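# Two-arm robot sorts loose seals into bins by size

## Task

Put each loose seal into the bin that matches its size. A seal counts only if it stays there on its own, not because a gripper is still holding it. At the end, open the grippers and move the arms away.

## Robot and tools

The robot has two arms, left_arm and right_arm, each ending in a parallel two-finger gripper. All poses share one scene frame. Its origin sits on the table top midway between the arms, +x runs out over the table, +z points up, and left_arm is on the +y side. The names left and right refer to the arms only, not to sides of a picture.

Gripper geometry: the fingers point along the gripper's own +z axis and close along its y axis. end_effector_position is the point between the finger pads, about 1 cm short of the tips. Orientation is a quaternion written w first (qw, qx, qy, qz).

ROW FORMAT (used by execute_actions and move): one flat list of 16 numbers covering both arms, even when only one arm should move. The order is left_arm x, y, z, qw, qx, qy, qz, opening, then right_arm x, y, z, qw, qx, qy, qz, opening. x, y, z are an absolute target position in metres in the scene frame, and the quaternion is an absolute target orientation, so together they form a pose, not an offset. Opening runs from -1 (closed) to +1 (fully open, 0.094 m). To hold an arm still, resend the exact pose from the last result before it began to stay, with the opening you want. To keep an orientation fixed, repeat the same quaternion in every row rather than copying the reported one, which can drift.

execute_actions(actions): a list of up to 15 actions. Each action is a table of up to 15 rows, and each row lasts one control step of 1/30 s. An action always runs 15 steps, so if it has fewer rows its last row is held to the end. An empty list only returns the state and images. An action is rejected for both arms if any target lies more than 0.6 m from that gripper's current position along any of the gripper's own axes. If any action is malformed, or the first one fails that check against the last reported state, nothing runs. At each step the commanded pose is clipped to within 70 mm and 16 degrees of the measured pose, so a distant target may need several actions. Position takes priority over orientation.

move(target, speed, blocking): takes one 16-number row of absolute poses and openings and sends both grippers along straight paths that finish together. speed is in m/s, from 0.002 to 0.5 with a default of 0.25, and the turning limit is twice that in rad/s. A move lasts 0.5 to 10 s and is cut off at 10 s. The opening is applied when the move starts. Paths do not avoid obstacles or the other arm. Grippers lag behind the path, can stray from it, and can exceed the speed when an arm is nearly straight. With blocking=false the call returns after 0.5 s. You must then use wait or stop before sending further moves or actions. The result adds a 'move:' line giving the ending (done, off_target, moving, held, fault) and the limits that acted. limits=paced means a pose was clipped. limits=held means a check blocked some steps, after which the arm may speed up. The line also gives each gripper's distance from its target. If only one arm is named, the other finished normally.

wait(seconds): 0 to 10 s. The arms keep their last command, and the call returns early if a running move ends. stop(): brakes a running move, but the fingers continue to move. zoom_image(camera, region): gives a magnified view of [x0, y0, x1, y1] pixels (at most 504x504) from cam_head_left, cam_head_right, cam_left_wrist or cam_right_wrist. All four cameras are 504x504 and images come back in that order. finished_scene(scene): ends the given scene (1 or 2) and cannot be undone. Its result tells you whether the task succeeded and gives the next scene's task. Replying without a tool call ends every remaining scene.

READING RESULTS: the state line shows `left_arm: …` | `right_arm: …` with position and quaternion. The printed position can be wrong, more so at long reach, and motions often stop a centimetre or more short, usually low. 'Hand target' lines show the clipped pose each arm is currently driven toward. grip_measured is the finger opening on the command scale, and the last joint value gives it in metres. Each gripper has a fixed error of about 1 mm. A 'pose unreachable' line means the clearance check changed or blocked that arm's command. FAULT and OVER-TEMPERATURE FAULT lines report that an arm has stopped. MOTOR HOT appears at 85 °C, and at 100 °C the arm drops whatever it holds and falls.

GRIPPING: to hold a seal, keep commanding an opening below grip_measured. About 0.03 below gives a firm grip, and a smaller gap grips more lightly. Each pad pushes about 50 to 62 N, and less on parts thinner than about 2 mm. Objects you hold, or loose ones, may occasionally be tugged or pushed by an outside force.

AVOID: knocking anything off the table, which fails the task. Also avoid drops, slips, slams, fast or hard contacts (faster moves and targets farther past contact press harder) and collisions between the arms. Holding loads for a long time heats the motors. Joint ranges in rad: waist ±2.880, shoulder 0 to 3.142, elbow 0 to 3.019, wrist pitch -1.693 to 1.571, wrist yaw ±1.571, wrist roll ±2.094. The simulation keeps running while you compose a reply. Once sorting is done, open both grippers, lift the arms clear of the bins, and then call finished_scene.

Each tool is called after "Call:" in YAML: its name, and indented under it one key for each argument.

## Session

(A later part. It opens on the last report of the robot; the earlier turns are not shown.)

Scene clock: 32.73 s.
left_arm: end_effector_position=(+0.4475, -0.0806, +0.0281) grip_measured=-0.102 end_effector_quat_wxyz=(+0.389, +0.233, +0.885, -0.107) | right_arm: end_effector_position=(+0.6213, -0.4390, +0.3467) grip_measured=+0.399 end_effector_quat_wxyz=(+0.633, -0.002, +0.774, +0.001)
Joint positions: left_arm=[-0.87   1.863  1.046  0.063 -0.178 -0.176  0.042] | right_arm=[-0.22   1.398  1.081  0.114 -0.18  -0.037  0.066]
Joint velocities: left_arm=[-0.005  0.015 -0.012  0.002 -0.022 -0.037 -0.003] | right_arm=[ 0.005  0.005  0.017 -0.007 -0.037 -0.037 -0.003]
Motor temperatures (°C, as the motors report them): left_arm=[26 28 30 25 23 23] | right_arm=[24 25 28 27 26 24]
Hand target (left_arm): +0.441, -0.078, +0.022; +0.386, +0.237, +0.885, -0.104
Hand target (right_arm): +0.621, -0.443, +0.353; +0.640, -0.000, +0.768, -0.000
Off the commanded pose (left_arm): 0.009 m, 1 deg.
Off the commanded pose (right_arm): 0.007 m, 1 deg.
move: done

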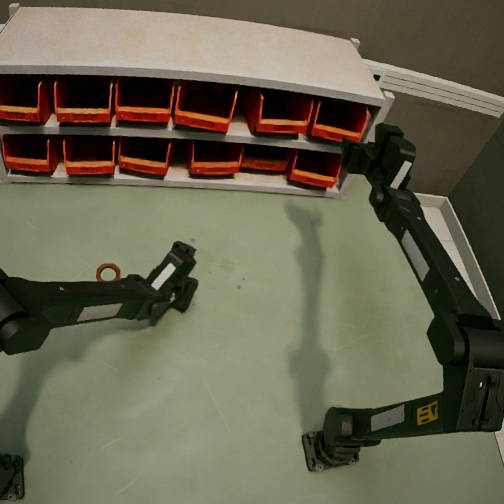

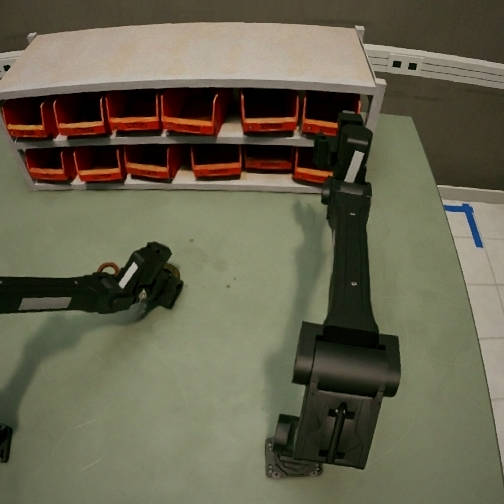

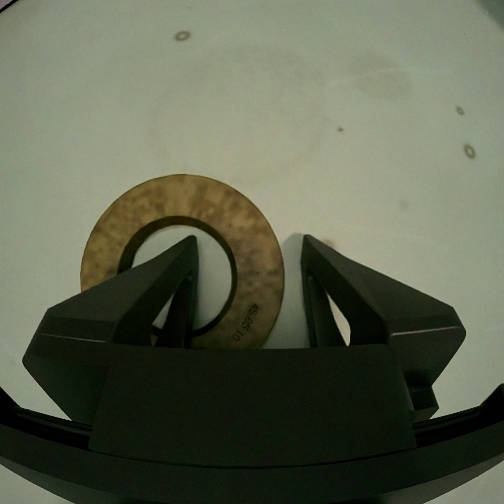

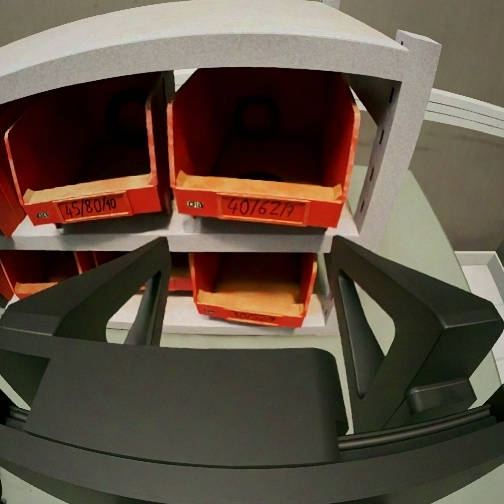

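Call:
execute_actions:
  actions:
    - [[0.435,-0.076,0.018,0.386,0.237,0.885,-0.104,-0.1,0.58,-0.42,0.33,0.6,0,0.8,0,0.7]]
    - [[0.435,-0.076,0.018,0.386,0.237,0.885,-0.104,-0.42,0.54,-0.39,0.31,0.55,0,0.835,0,0.7]]
    - [[0.435,-0.076,0.018,0.386,0.237,0.885,-0.104,-0.56,0.50,-0.36,0.29,0.5,0,0.866,0,0.7]]

Scene clock: 36.80 s.
left_arm: end_effector_position=(+0.4469, -0.0783, +0.0272) grip_measured=-0.545 end_effector_quat_wxyz=(+0.396, +0.230, +0.883, -0.105) | right_arm: end_effector_position=(+0.5004, -0.3570, +0.2854) grip_measured=+0.699 end_effector_quat_wxyz=(+0.499, -0.005, +0.867, +0.000)
Joint positions: left_arm=[-0.872  1.863  1.032  0.088 -0.191 -0.176  0.021] | right_arm=[-0.04   1.114  0.872 -0.284 -0.005 -0.009  0.08 ]
Joint velocities: left_arm=[-0.005 -0.015 -0.022  0.012  0.022 -0.007  0.   ] | right_arm=[-0.005 -0.005 -0.002 -0.007 -0.037 -0.022 -0.   ]
Motor temperatures (°C, as the motors report them): left_arm=[26 28 30 25 23 23] | right_arm=[24 25 28 27 26 24]
Hand target (left_arm): +0.435, -0.076, +0.018; +0.386, +0.237, +0.885, -0.104
Hand target (right_arm): +0.500, -0.359, +0.290; +0.500, +0.001, +0.866, +0.000
Off the commanded pose (left_arm): 0.015 m, 1 deg.
Off the commanded pose (right_arm): 0.005 m, 1 deg.

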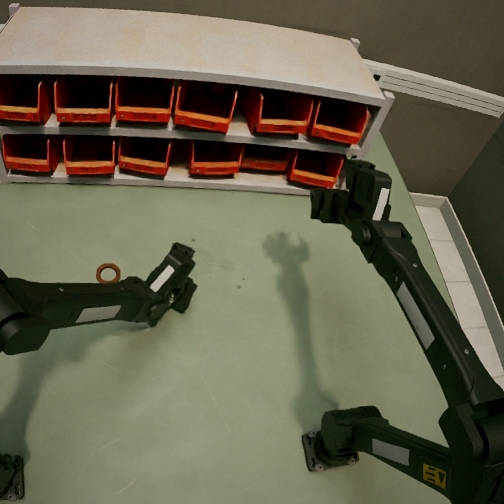

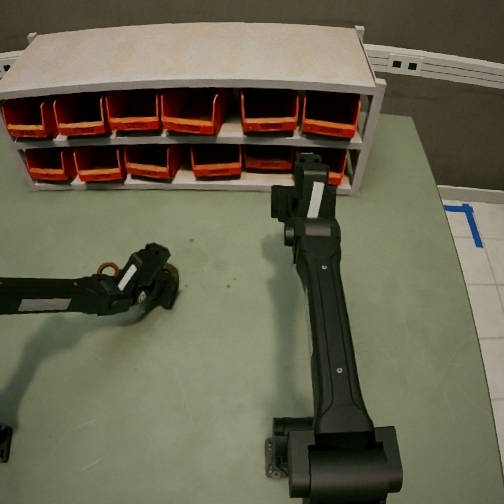

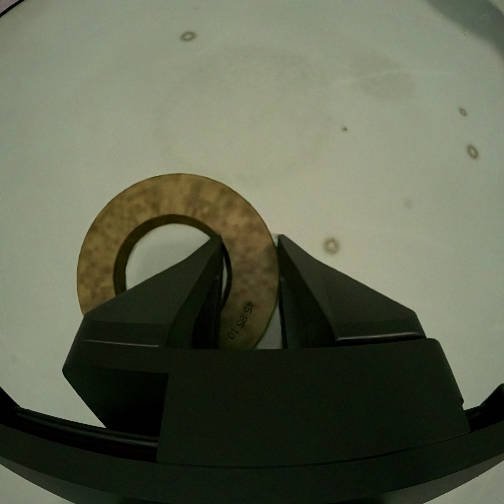

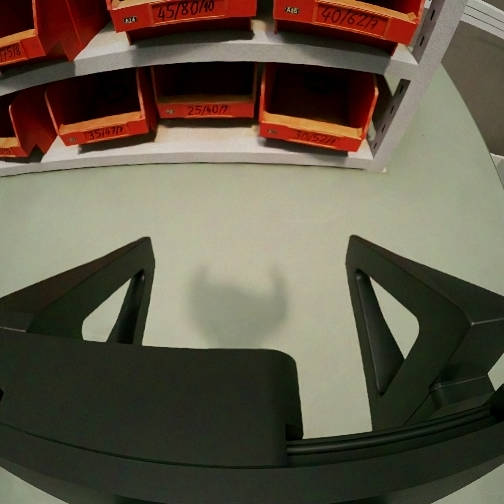

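Call:
execute_actions:
  actions:
    - [[0.44,-0.078,0.025,0.386,0.237,0.885,-0.104,-0.585,0.50,-0.36,0.29,0.5,0,0.866,0,0.7]]

Call:
move:
  target: [0.45,-0.07,0.13,0.386,0.237,0.885,-0.104,-0.585,0.42,-0.3,0.2,0.449,-0.192,0.867,0.099,0.7]
  speed: 0.15

Scene clock: 38.87 s.
left_arm: end_effector_position=(+0.4467, -0.0786, +0.0276) grip_measured=-0.559 end_effector_quat_wxyz=(+0.396, +0.230, +0.882, -0.106) | right_arm: end_effector_position=(+0.5004, -0.3570, +0.2854) grip_measured=+0.699 end_effector_quat_wxyz=(+0.499, -0.004, +0.867, +0.001)
Joint positions: left_arm=[-0.872  1.862  1.032  0.088 -0.189 -0.176  0.021] | right_arm=[-0.04   1.114  0.872 -0.284 -0.005 -0.007  0.08 ]
Joint velocities: left_arm=[-0.005 -0.015 -0.007 -0.017  0.007 -0.022 -0.001] | right_arm=[-0.005 -0.015  0.012 -0.012  0.066 -0.007  0.   ]
Motor temperatures (°C, as the motors report them): left_arm=[26 28 30 25 23 23] | right_arm=[24 25 28 27 26 24]
Hand target (left_arm): +0.440, -0.078, +0.025; +0.386, +0.237, +0.885, -0.104
Hand target (right_arm): +0.500, -0.360, +0.290; +0.500, +0.000, +0.866, +0.000
Off the commanded pose (left_arm): 0.007 m, 1 deg.
Off the commanded pose (right_arm): 0.005 m, 1 deg.

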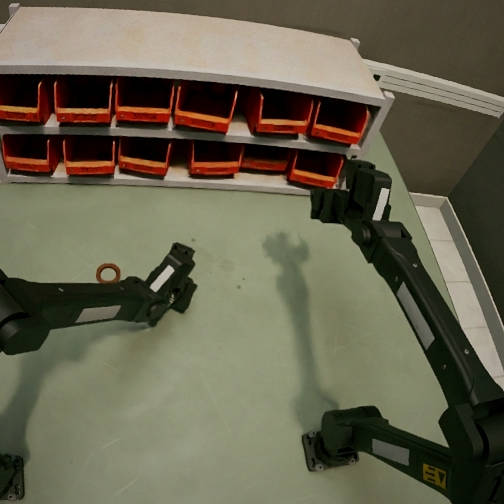

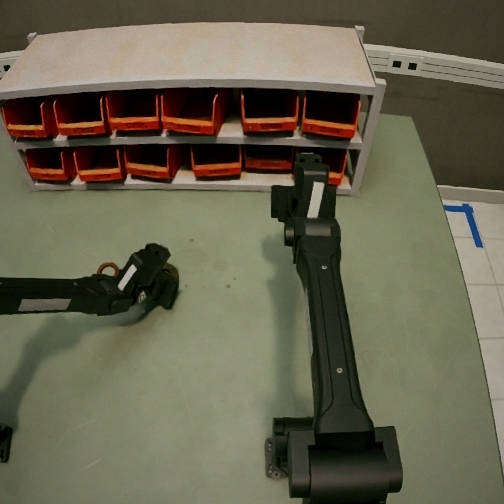

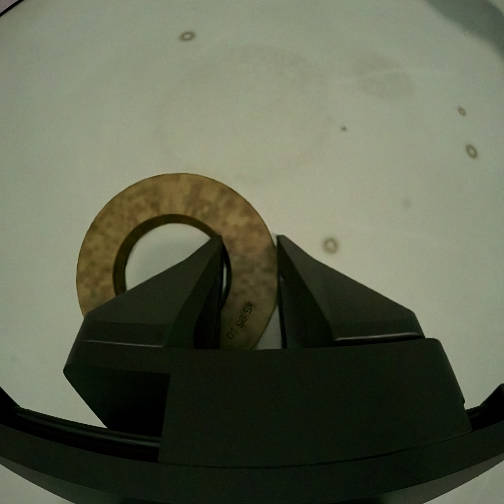

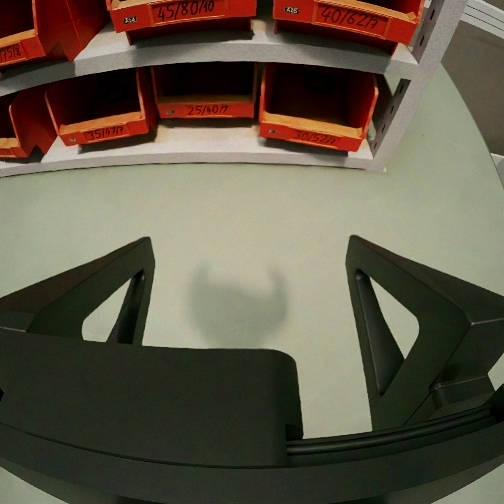

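Scene clock: 40.77 s.
left_arm: end_effector_position=(+0.4267, -0.0552, +0.0829) grip_measured=-0.569 end_effector_quat_wxyz=(+0.351, +0.242, +0.900, -0.088) | right_arm: end_effector_position=(+0.4210, -0.2997, +0.1943) grip_measured=+0.699 end_effector_quat_wxyz=(+0.440, -0.185, +0.873, +0.101)
Joint positions: left_arm=[-0.861  1.698  1.045 -0.193 -0.168 -0.17   0.02 ] | right_arm=[-0.04   1.027  0.632 -0.284 -0.346 -0.252  0.08 ]
Joint velocities: left_arm=[-0.005 -0.005  0.002 -0.007  0.007 -0.081  0.001] | right_arm=[ 0.005  0.015  0.002 -0.002 -0.037 -0.037 -0.001]
Motor temperatures (°C, as the motors report them): left_arm=[26 28 30 25 23 23] | right_arm=[24 25 28 27 26 24]
Hand target (left_arm): +0.447, -0.067, +0.132; +0.387, +0.237, +0.885, -0.103
Hand target (right_arm): +0.420, -0.299, +0.200; +0.448, -0.191, +0.868, +0.099
Off the commanded pose (left_arm): 0.055 m, 5 deg.
Off the commanded pose (right_arm): 0.006 m, 1 deg.
move: off_target (left_arm)

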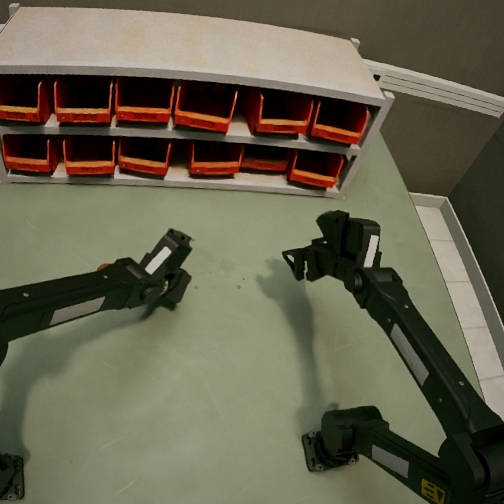

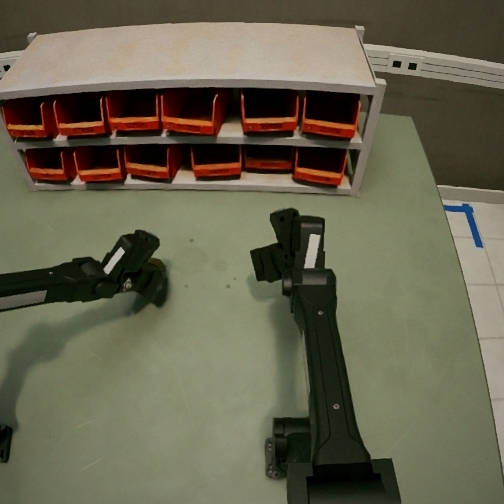

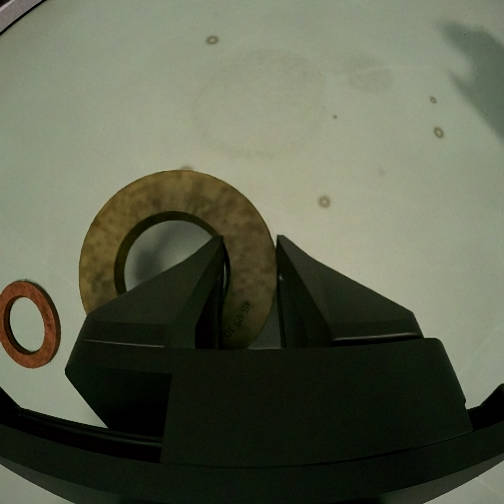

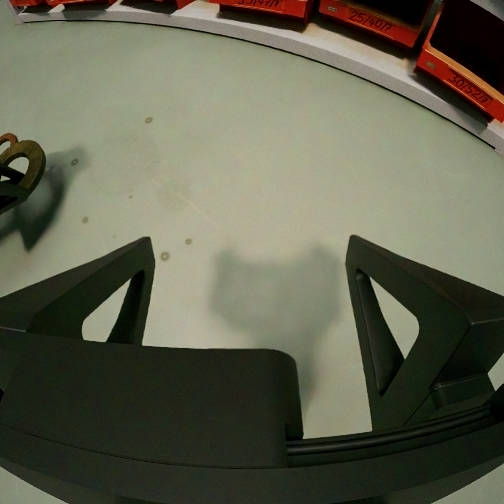

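Call:
move:
  target: [0.65,0.17,0.38,0.62,0,0.785,0,-0.6,0.40,-0.05,0.13,0.425,-0.34,0.82,0.176,0.8]

Scene clock: 44.47 s.
left_arm: end_effector_position=(+0.6336, +0.1705, +0.3557) grip_measured=-0.578 end_effector_quat_wxyz=(+0.605, +0.002, +0.796, +0.004) | right_arm: end_effector_position=(+0.3822, -0.0598, +0.1069) grip_measured=+0.799 end_effector_quat_wxyz=(+0.398, -0.344, +0.832, +0.173)
Joint positions: left_arm=[-0.429  1.552  1.321 -0.056 -0.318 -0.083  0.02 ] | right_arm=[ 0.571  1.358  0.63   0.047 -0.149 -0.102  0.085]
Joint velocities: left_arm=[-0.015  0.005  0.017  0.002 -0.037 -0.037  0.   ] | right_arm=[-0.005 -0.015 -0.007  0.007  0.007  0.051 -0.   ]
Motor temperatures (°C, as the motors report them): left_arm=[26 28 31 25 23 23] | right_arm=[24 25 28 27 26 24]
Hand target (left_arm): +0.645, +0.173, +0.383; +0.620, +0.000, +0.784, +0.006
Hand target (right_arm): +0.400, -0.047, +0.129; +0.422, -0.339, +0.822, +0.179
Off the commanded pose (left_arm): 0.029 m, 2 deg.
Off the commanded pose (right_arm): 0.031 m, 3 deg.
move: off_target (left_arm, right_arm); limits=paced

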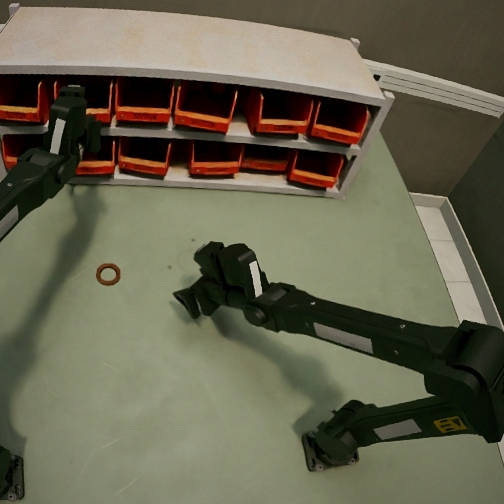

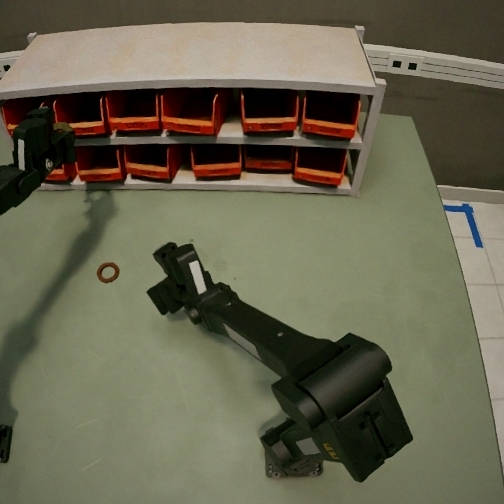

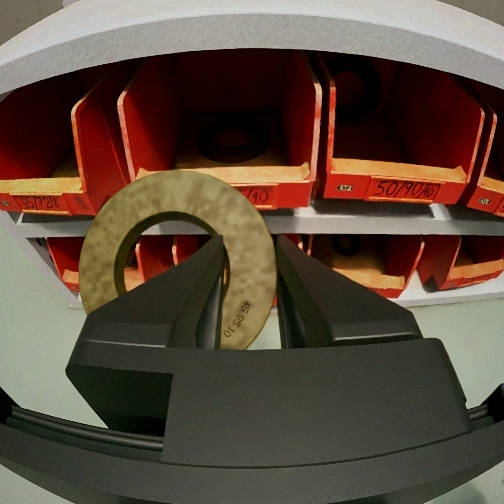

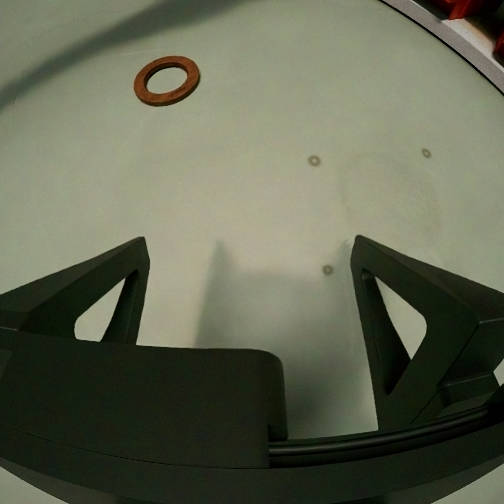

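Call:
move:
  target: [0.75,0.175,0.375,0.62,0,0.785,0,-0.605,0.475,0.15,0.085,0.425,-0.34,0.82,0.176,0.8]
  speed: 0.15

Scene clock: 47.17 s.
left_arm: end_effector_position=(+0.7322, +0.1718, +0.3390) grip_measured=-0.578 end_effector_quat_wxyz=(+0.598, +0.002, +0.801, +0.001) | right_arm: end_effector_position=(+0.4658, +0.1356, +0.0728) grip_measured=+0.799 end_effector_quat_wxyz=(+0.416, -0.345, +0.823, +0.172)
Joint positions: left_arm=[-0.374  1.8    1.605 -0.103 -0.259 -0.076  0.02 ] | right_arm=[0.782 1.861 1.131 0.094 0.027 0.016 0.085]
Joint velocities: left_arm=[ 0.015 -0.005 -0.027 -0.007 -0.051 -0.022 -0.001] | right_arm=[ 0.005 -0.005  0.007 -0.012  0.037 -0.037  0.001]
Motor temperatures (°C, as the motors report them): left_arm=[26 28 31 25 23 23] | right_arm=[24 25 28 27 26 24]
Hand target (left_arm): +0.745, +0.174, +0.375; +0.620, +0.000, +0.784, +0.001
Hand target (right_arm): +0.475, +0.149, +0.083; +0.425, -0.340, +0.820, +0.177
Off the commanded pose (left_arm): 0.040 m, 3 deg.
Off the commanded pose (right_arm): 0.021 m, 1 deg.
move: off_target (left_arm, right_arm)

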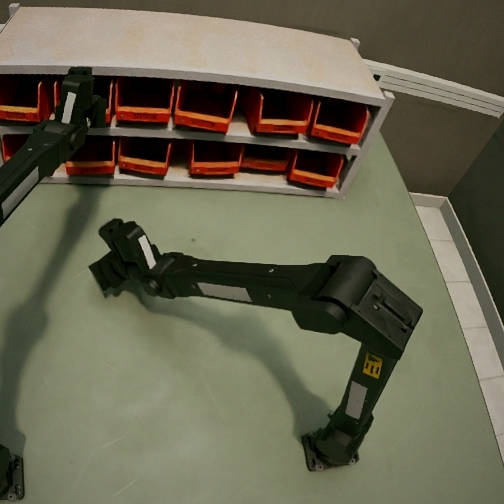

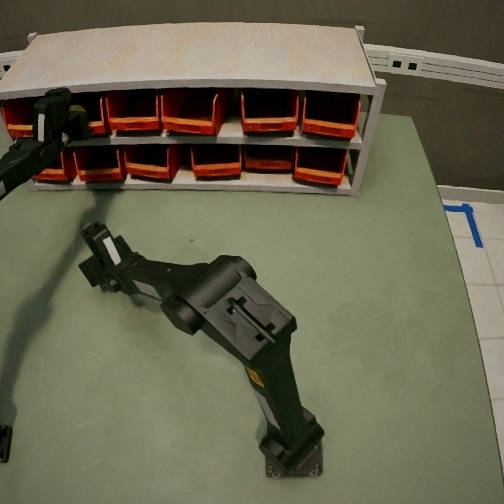

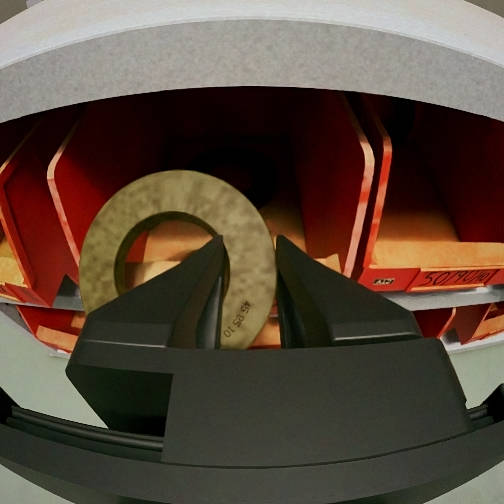

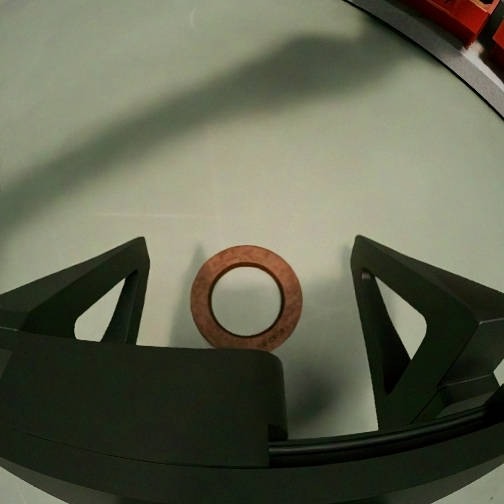

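Call:
move:
  target: [0.79,0.172,0.382,0.63,0,0.777,0,-0.605,0.46,0.137,0.04,0.425,-0.34,0.82,0.176,0.8]
  speed: 0.05

Scene clock: 49.67 s.
left_arm: end_effector_position=(+0.7729, +0.1682, +0.3463) grip_measured=-0.578 end_effector_quat_wxyz=(+0.608, +0.001, +0.794, -0.001) | right_arm: end_effector_position=(+0.4633, +0.1332, +0.0502) grip_measured=+0.799 end_effector_quat_wxyz=(+0.427, -0.340, +0.819, +0.175)
Joint positions: left_arm=[-0.363  1.903  1.757 -0.125 -0.249 -0.068  0.02 ] | right_arm=[0.784 1.899 1.094 0.194 0.035 0.019 0.085]
Joint velocities: left_arm=[-0.015 -0.005  0.012 -0.022 -0.022  0.037 -0.   ] | right_arm=[ 0.005 -0.015 -0.007 -0.012 -0.037 -0.037  0.001]
Motor temperatures (°C, as the motors report them): left_arm=[26 28 32 25 23 23] | right_arm=[24 25 28 27 26 24]
Hand target (left_arm): +0.785, +0.173, +0.382; +0.630, -0.000, +0.776, +0.000
Hand target (right_arm): +0.460, +0.137, +0.040; +0.425, -0.340, +0.820, +0.176
Off the commanded pose (left_arm): 0.040 m, 3 deg.
Off the commanded pose (right_arm): 0.011 m, 0 deg.
move: off_target (left_arm, right_arm)

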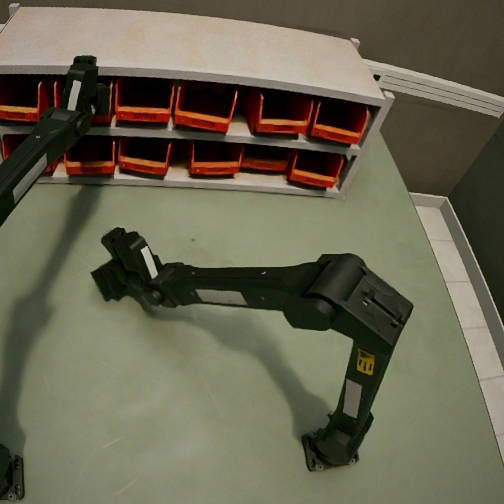

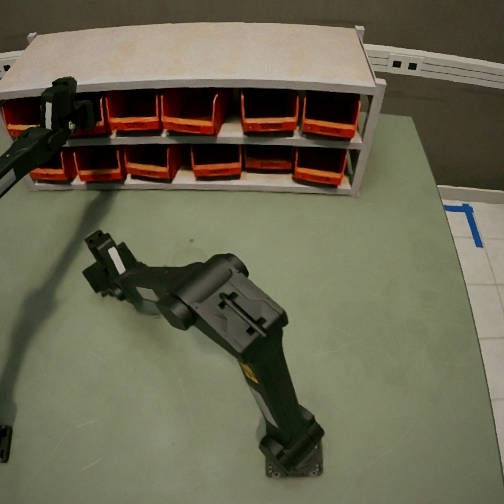

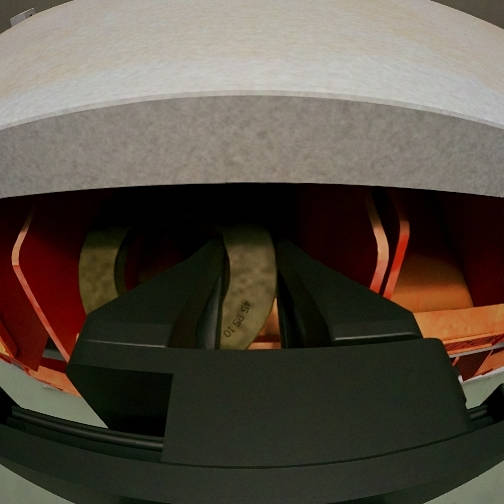

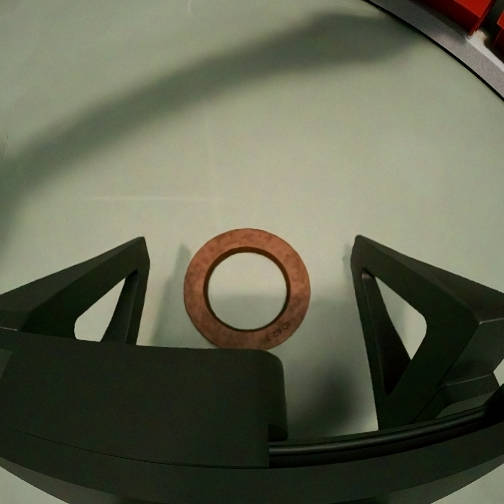

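Call:
move:
  target: [0.825,0.177,0.372,0.645,0,0.764,0,-0.605,0.454,0.132,0.018,0.425,-0.34,0.82,0.176,0.8]
  speed: 0.04

Scene clock: 52.13 s.
left_arm: end_effector_position=(+0.8042, +0.1741, +0.3247) grip_measured=-0.578 end_effector_quat_wxyz=(+0.607, +0.004, +0.794, +0.003) | right_arm: end_effector_position=(+0.4577, +0.1290, +0.0285) grip_measured=+0.799 end_effector_quat_wxyz=(+0.427, -0.340, +0.819, +0.175)
Joint positions: left_arm=[-0.343  1.993  1.84  -0.12  -0.233 -0.055  0.02 ] | right_arm=[0.787 1.931 1.064 0.256 0.037 0.021 0.085]
Joint velocities: left_arm=[-0.005  0.005  0.012 -0.007  0.022  0.022 -0.   ] | right_arm=[-0.005 -0.005  0.007 -0.017  0.095 -0.037  0.001]
Motor temperatures (°C, as the motors report them): left_arm=[26 28 32 25 23 23] | right_arm=[24 25 28 27 26 24]
Hand target (left_arm): +0.817, +0.178, +0.372; +0.645, -0.000, +0.764, +0.001
Hand target (right_arm): +0.454, +0.132, +0.018; +0.425, -0.340, +0.820, +0.176
Off the commanded pose (left_arm): 0.052 m, 6 deg.
Off the commanded pose (right_arm): 0.011 m, 0 deg.
move: off_target (left_arm, right_arm)

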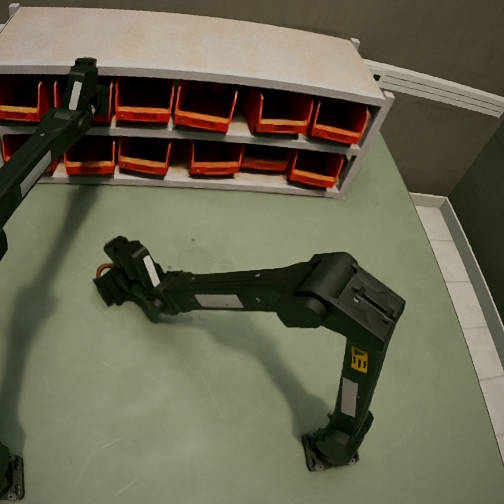

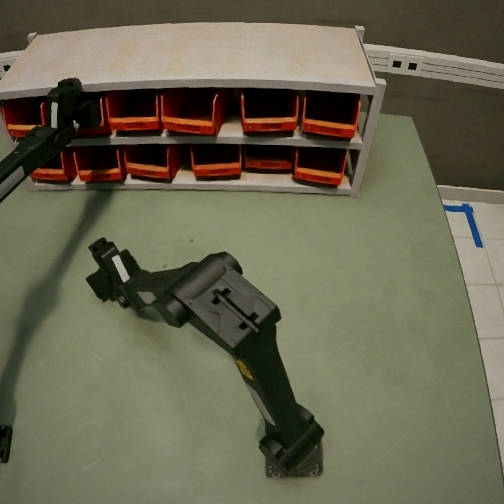

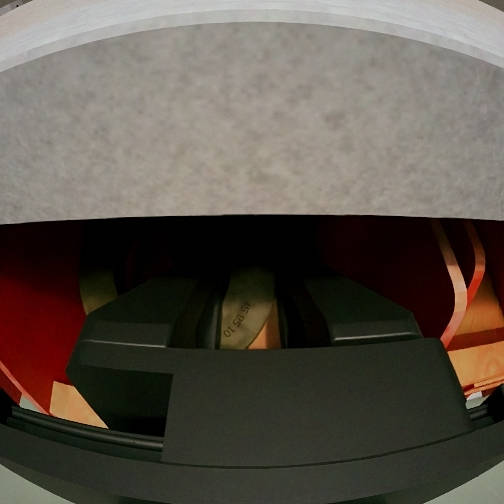

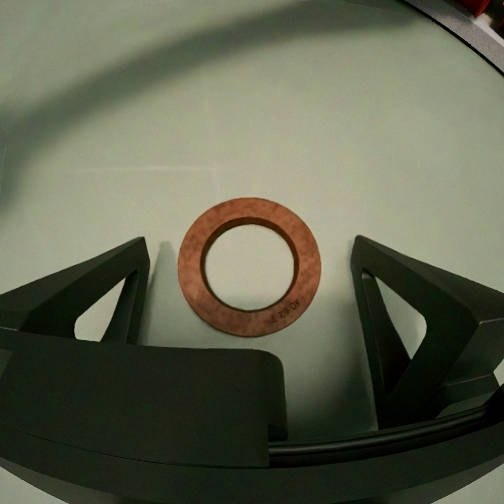

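Call:
execute_actions:
  actions:
    - [[0.822,0.177,0.365,0.645,0,0.764,0,-0.3,0.455,0.132,0.007,0.425,-0.34,0.82,0.176,0.6]]
    - [[0.822,0.177,0.365,0.645,0,0.764,0,-0.3,0.455,0.132,0.006,0.425,-0.34,0.82,0.176,0.38]]
    - [[0.822,0.177,0.365,0.645,0,0.764,0,-0.3,0.455,0.132,0.006,0.425,-0.34,0.82,0.176,0.25]]

Call:
move:
  target: [0.72,0.175,0.365,0.63,0,0.777,0,-0.3,0.45,0.125,0.07,0.425,-0.34,0.82,0.176,0.25]
  speed: 0.08

Scene clock: 55.30 s.
left_arm: end_effector_position=(+0.8058, +0.1737, +0.3313) grip_measured=-0.302 end_effector_quat_wxyz=(+0.617, +0.003, +0.787, +0.001) | right_arm: end_effector_position=(+0.4584, +0.1298, +0.0176) grip_measured=+0.277 end_effector_quat_wxyz=(+0.428, -0.339, +0.819, +0.176)
Joint positions: left_arm=[-0.343  1.993  1.842 -0.098 -0.233 -0.053  0.033] | right_arm=[0.787 1.956 1.063 0.284 0.037 0.023 0.06 ]
Joint velocities: left_arm=[-0.015  0.005  0.007  0.007  0.037  0.022 -0.001] | right_arm=[ 0.005 -0.015 -0.022 -0.027 -0.095 -0.051 -0.001]
Motor temperatures (°C, as the motors report them): left_arm=[26 29 33 25 23 23] | right_arm=[24 25 27 27 26 24]
Hand target (left_arm): +0.817, +0.178, +0.365; +0.645, -0.000, +0.764, +0.000
Hand target (right_arm): +0.455, +0.132, +0.006; +0.425, -0.340, +0.820, +0.176
Off the commanded pose (left_arm): 0.038 m, 4 deg.
Off the commanded pose (right_arm): 0.012 m, 0 deg.

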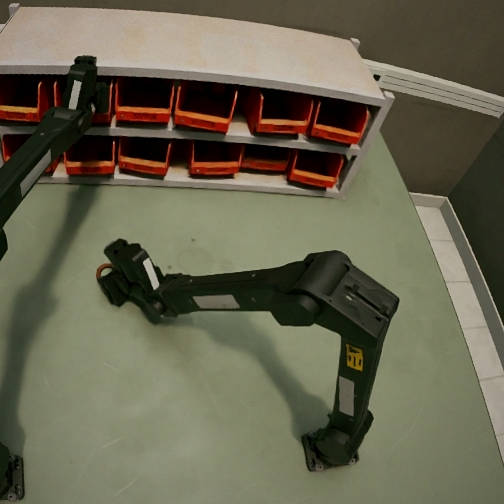

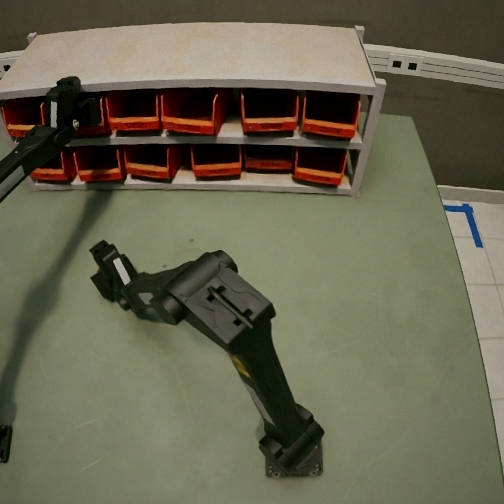

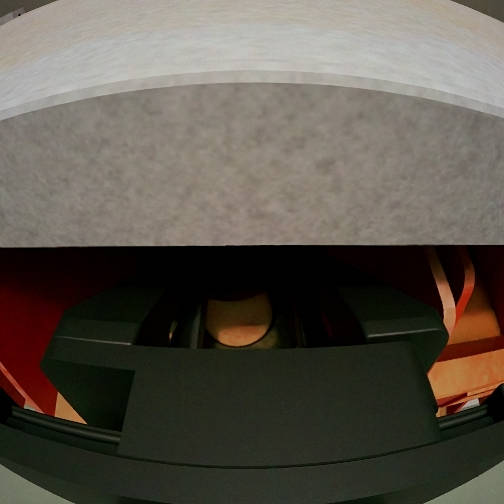

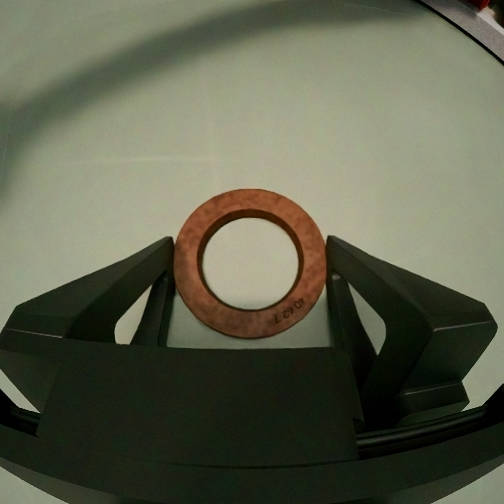

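Scene clock: 57.00 s.
left_arm: end_effector_position=(+0.7282, +0.1806, +0.3353) grip_measured=-0.302 end_effector_quat_wxyz=(+0.609, +0.002, +0.793, +0.007) | right_arm: end_effector_position=(+0.4530, +0.1239, +0.0623) grip_measured=+0.277 end_effector_quat_wxyz=(+0.423, -0.340, +0.822, +0.174)
Joint positions: left_arm=[-0.365  1.787  1.559 -0.044 -0.263 -0.058  0.033] | right_arm=[0.787 1.848 1.061 0.166 0.037 0.023 0.06 ]
Joint velocities: left_arm=[-0.005  0.005 -0.002  0.002 -0.022 -0.022 -0.   ] | right_arm=[-0.005 -0.015 -0.007 -0.007  0.051 -0.007  0.   ]
Motor temperatures (°C, as the motors report them): left_arm=[26 29 33 25 23 23] | right_arm=[24 25 27 27 26 24]
Hand target (left_arm): +0.720, +0.176, +0.364; +0.629, -0.000, +0.777, -0.000
Hand target (right_arm): +0.450, +0.125, +0.070; +0.425, -0.340, +0.820, +0.176
Off the commanded pose (left_arm): 0.031 m, 3 deg.
Off the commanded pose (right_arm): 0.008 m, 0 deg.
move: off_target (left_arm)

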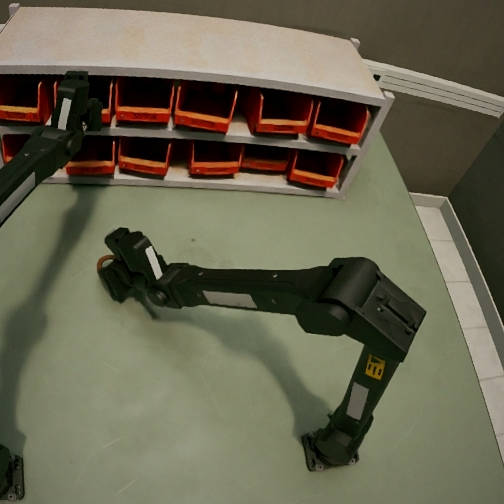

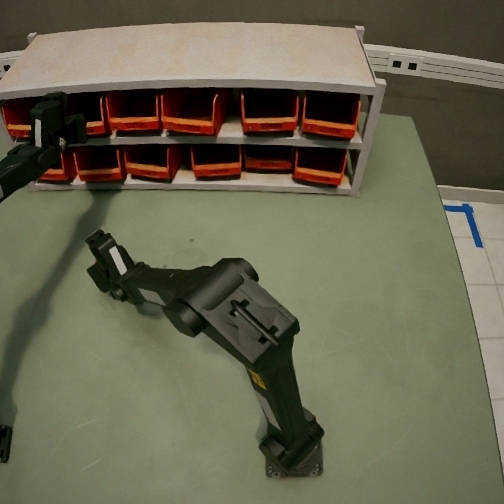

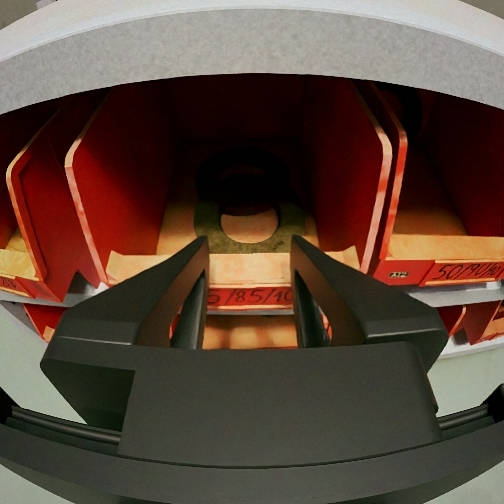

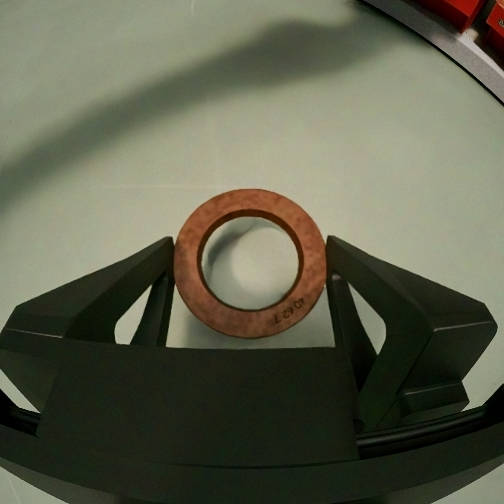

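Call:
move:
  target: [0.48,0.24,0.34,0.6,0,0.8,0,-0.3,0.65,-0.44,0.36,0.64,0,0.768,0,0.245]
  speed: 0.3

Call:
move:
  target: [0.48,0.24,0.34,0.6,0,0.8,0,-0.3,0.77,-0.447,0.358,0.64,0,0.768,0,0.245]
  speed: 0.1

Scene clock: 61.50 s.
left_arm: end_effector_position=(+0.4863, +0.2449, +0.3356) grip_measured=-0.302 end_effector_quat_wxyz=(+0.600, +0.003, +0.800, +0.006) | right_arm: end_effector_position=(+0.6327, -0.4506, +0.3426) grip_measured=+0.277 end_effector_quat_wxyz=(+0.635, -0.003, +0.772, -0.005)
Joint positions: left_arm=[-0.365  1.133  0.877 -0.038 -0.258 -0.063  0.033] | right_arm=[-0.237  1.436  1.104  0.133 -0.188 -0.05   0.06 ]
Joint velocities: left_arm=[-0.005  0.005  0.002  0.002  0.037 -0.007  0.   ] | right_arm=[-0.005 -0.024 -0.007  0.007  0.007  0.066 -0.   ]
Motor temperatures (°C, as the motors report them): left_arm=[26 29 32 25 23 23] | right_arm=[24 25 27 27 26 24]
Hand target (left_arm): +0.481, +0.244, +0.339; +0.600, +0.000, +0.800, -0.000
Hand target (right_arm): +0.644, -0.448, +0.363; +0.646, -0.005, +0.763, -0.001
Off the commanded pose (left_arm): 0.009 m, 1 deg.
Off the commanded pose (right_arm): 0.027 m, 1 deg.
move: off_target (right_arm)

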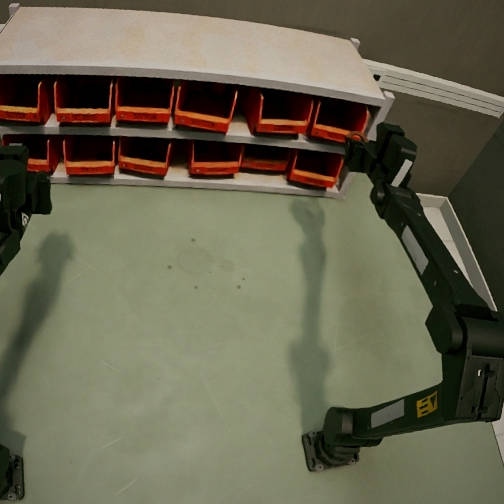

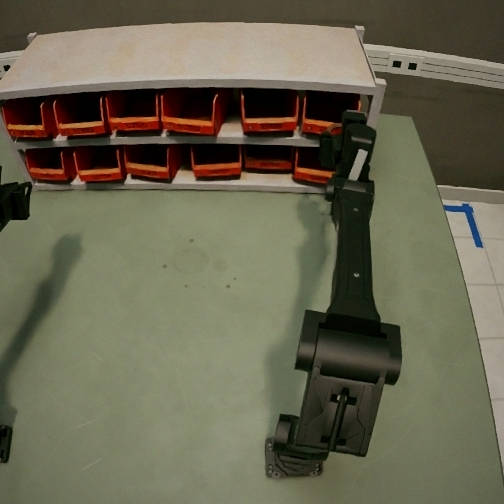

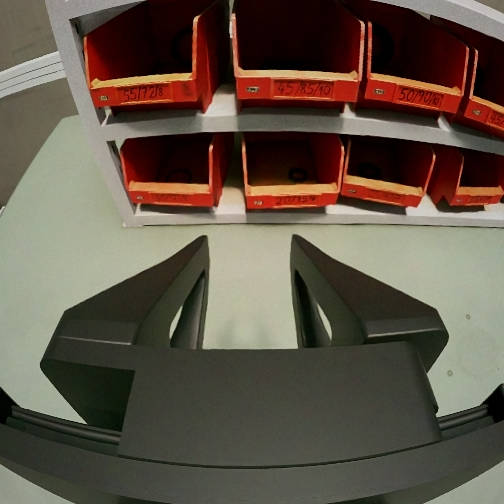

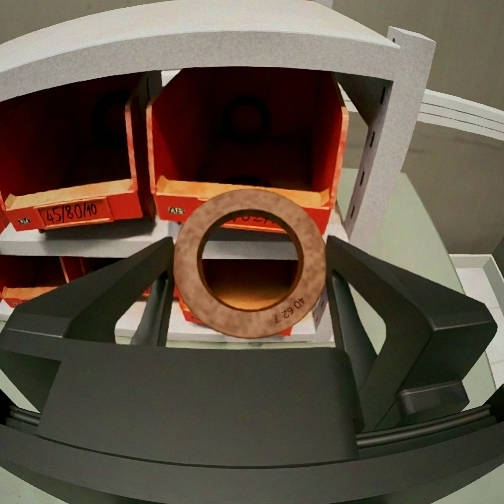

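Scene clock: 63.23 s.
left_arm: end_effector_position=(+0.4855, +0.2435, +0.3345) grip_measured=-0.302 end_effector_quat_wxyz=(+0.598, +0.003, +0.802, +0.006) | right_arm: end_effector_position=(+0.7544, -0.4509, +0.3316) grip_measured=+0.277 end_effector_quat_wxyz=(+0.626, +0.000, +0.780, -0.001)
Joint positions: left_arm=[-0.369  1.133  0.877 -0.043 -0.263 -0.066  0.033] | right_arm=[-0.198  1.743  1.46   0.062 -0.152 -0.035  0.06 ]
Joint velocities: left_arm=[-0.005 -0.005 -0.007  0.017 -0.022  0.022  0.001] | right_arm=[-0.005 -0.005  0.002  0.007  0.022 -0.022 -0.   ]
Motor temperatures (°C, as the motors report them): left_arm=[26 29 32 25 23 23] | right_arm=[24 25 28 27 26 24]
Hand target (left_arm): +0.480, +0.240, +0.340; +0.600, -0.000, +0.800, -0.000
Hand target (right_arm): +0.767, -0.448, +0.356; +0.640, -0.000, +0.768, +0.000
Off the commanded pose (left_arm): 0.009 m, 1 deg.
Off the commanded pose (right_arm): 0.031 m, 2 deg.
move: off_target (right_arm)

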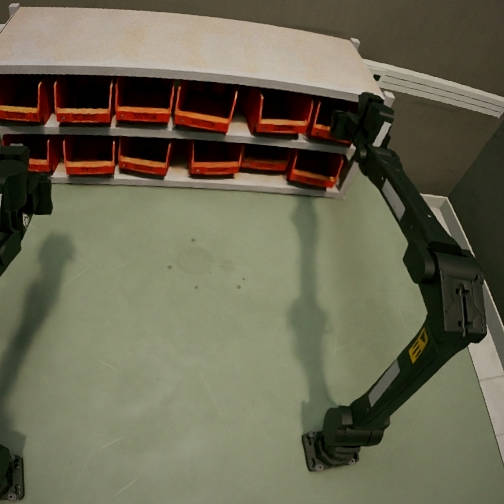

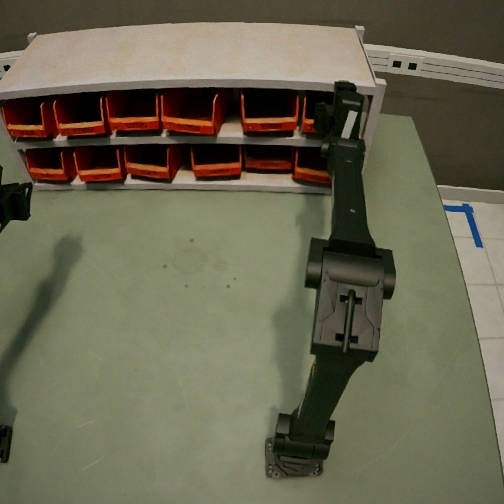

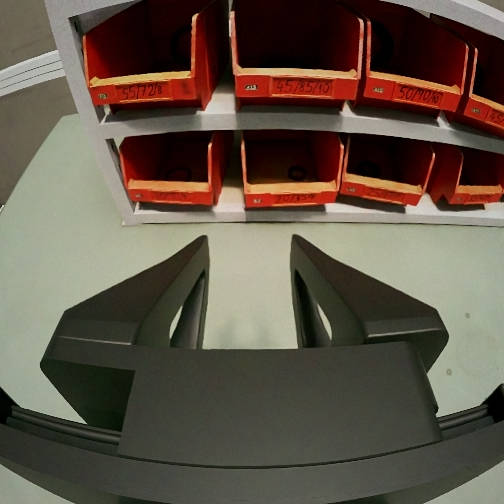

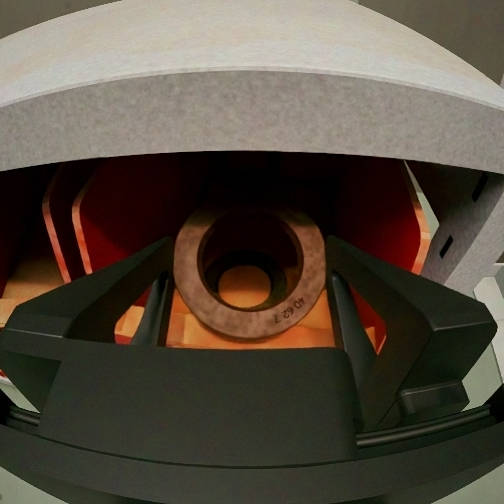

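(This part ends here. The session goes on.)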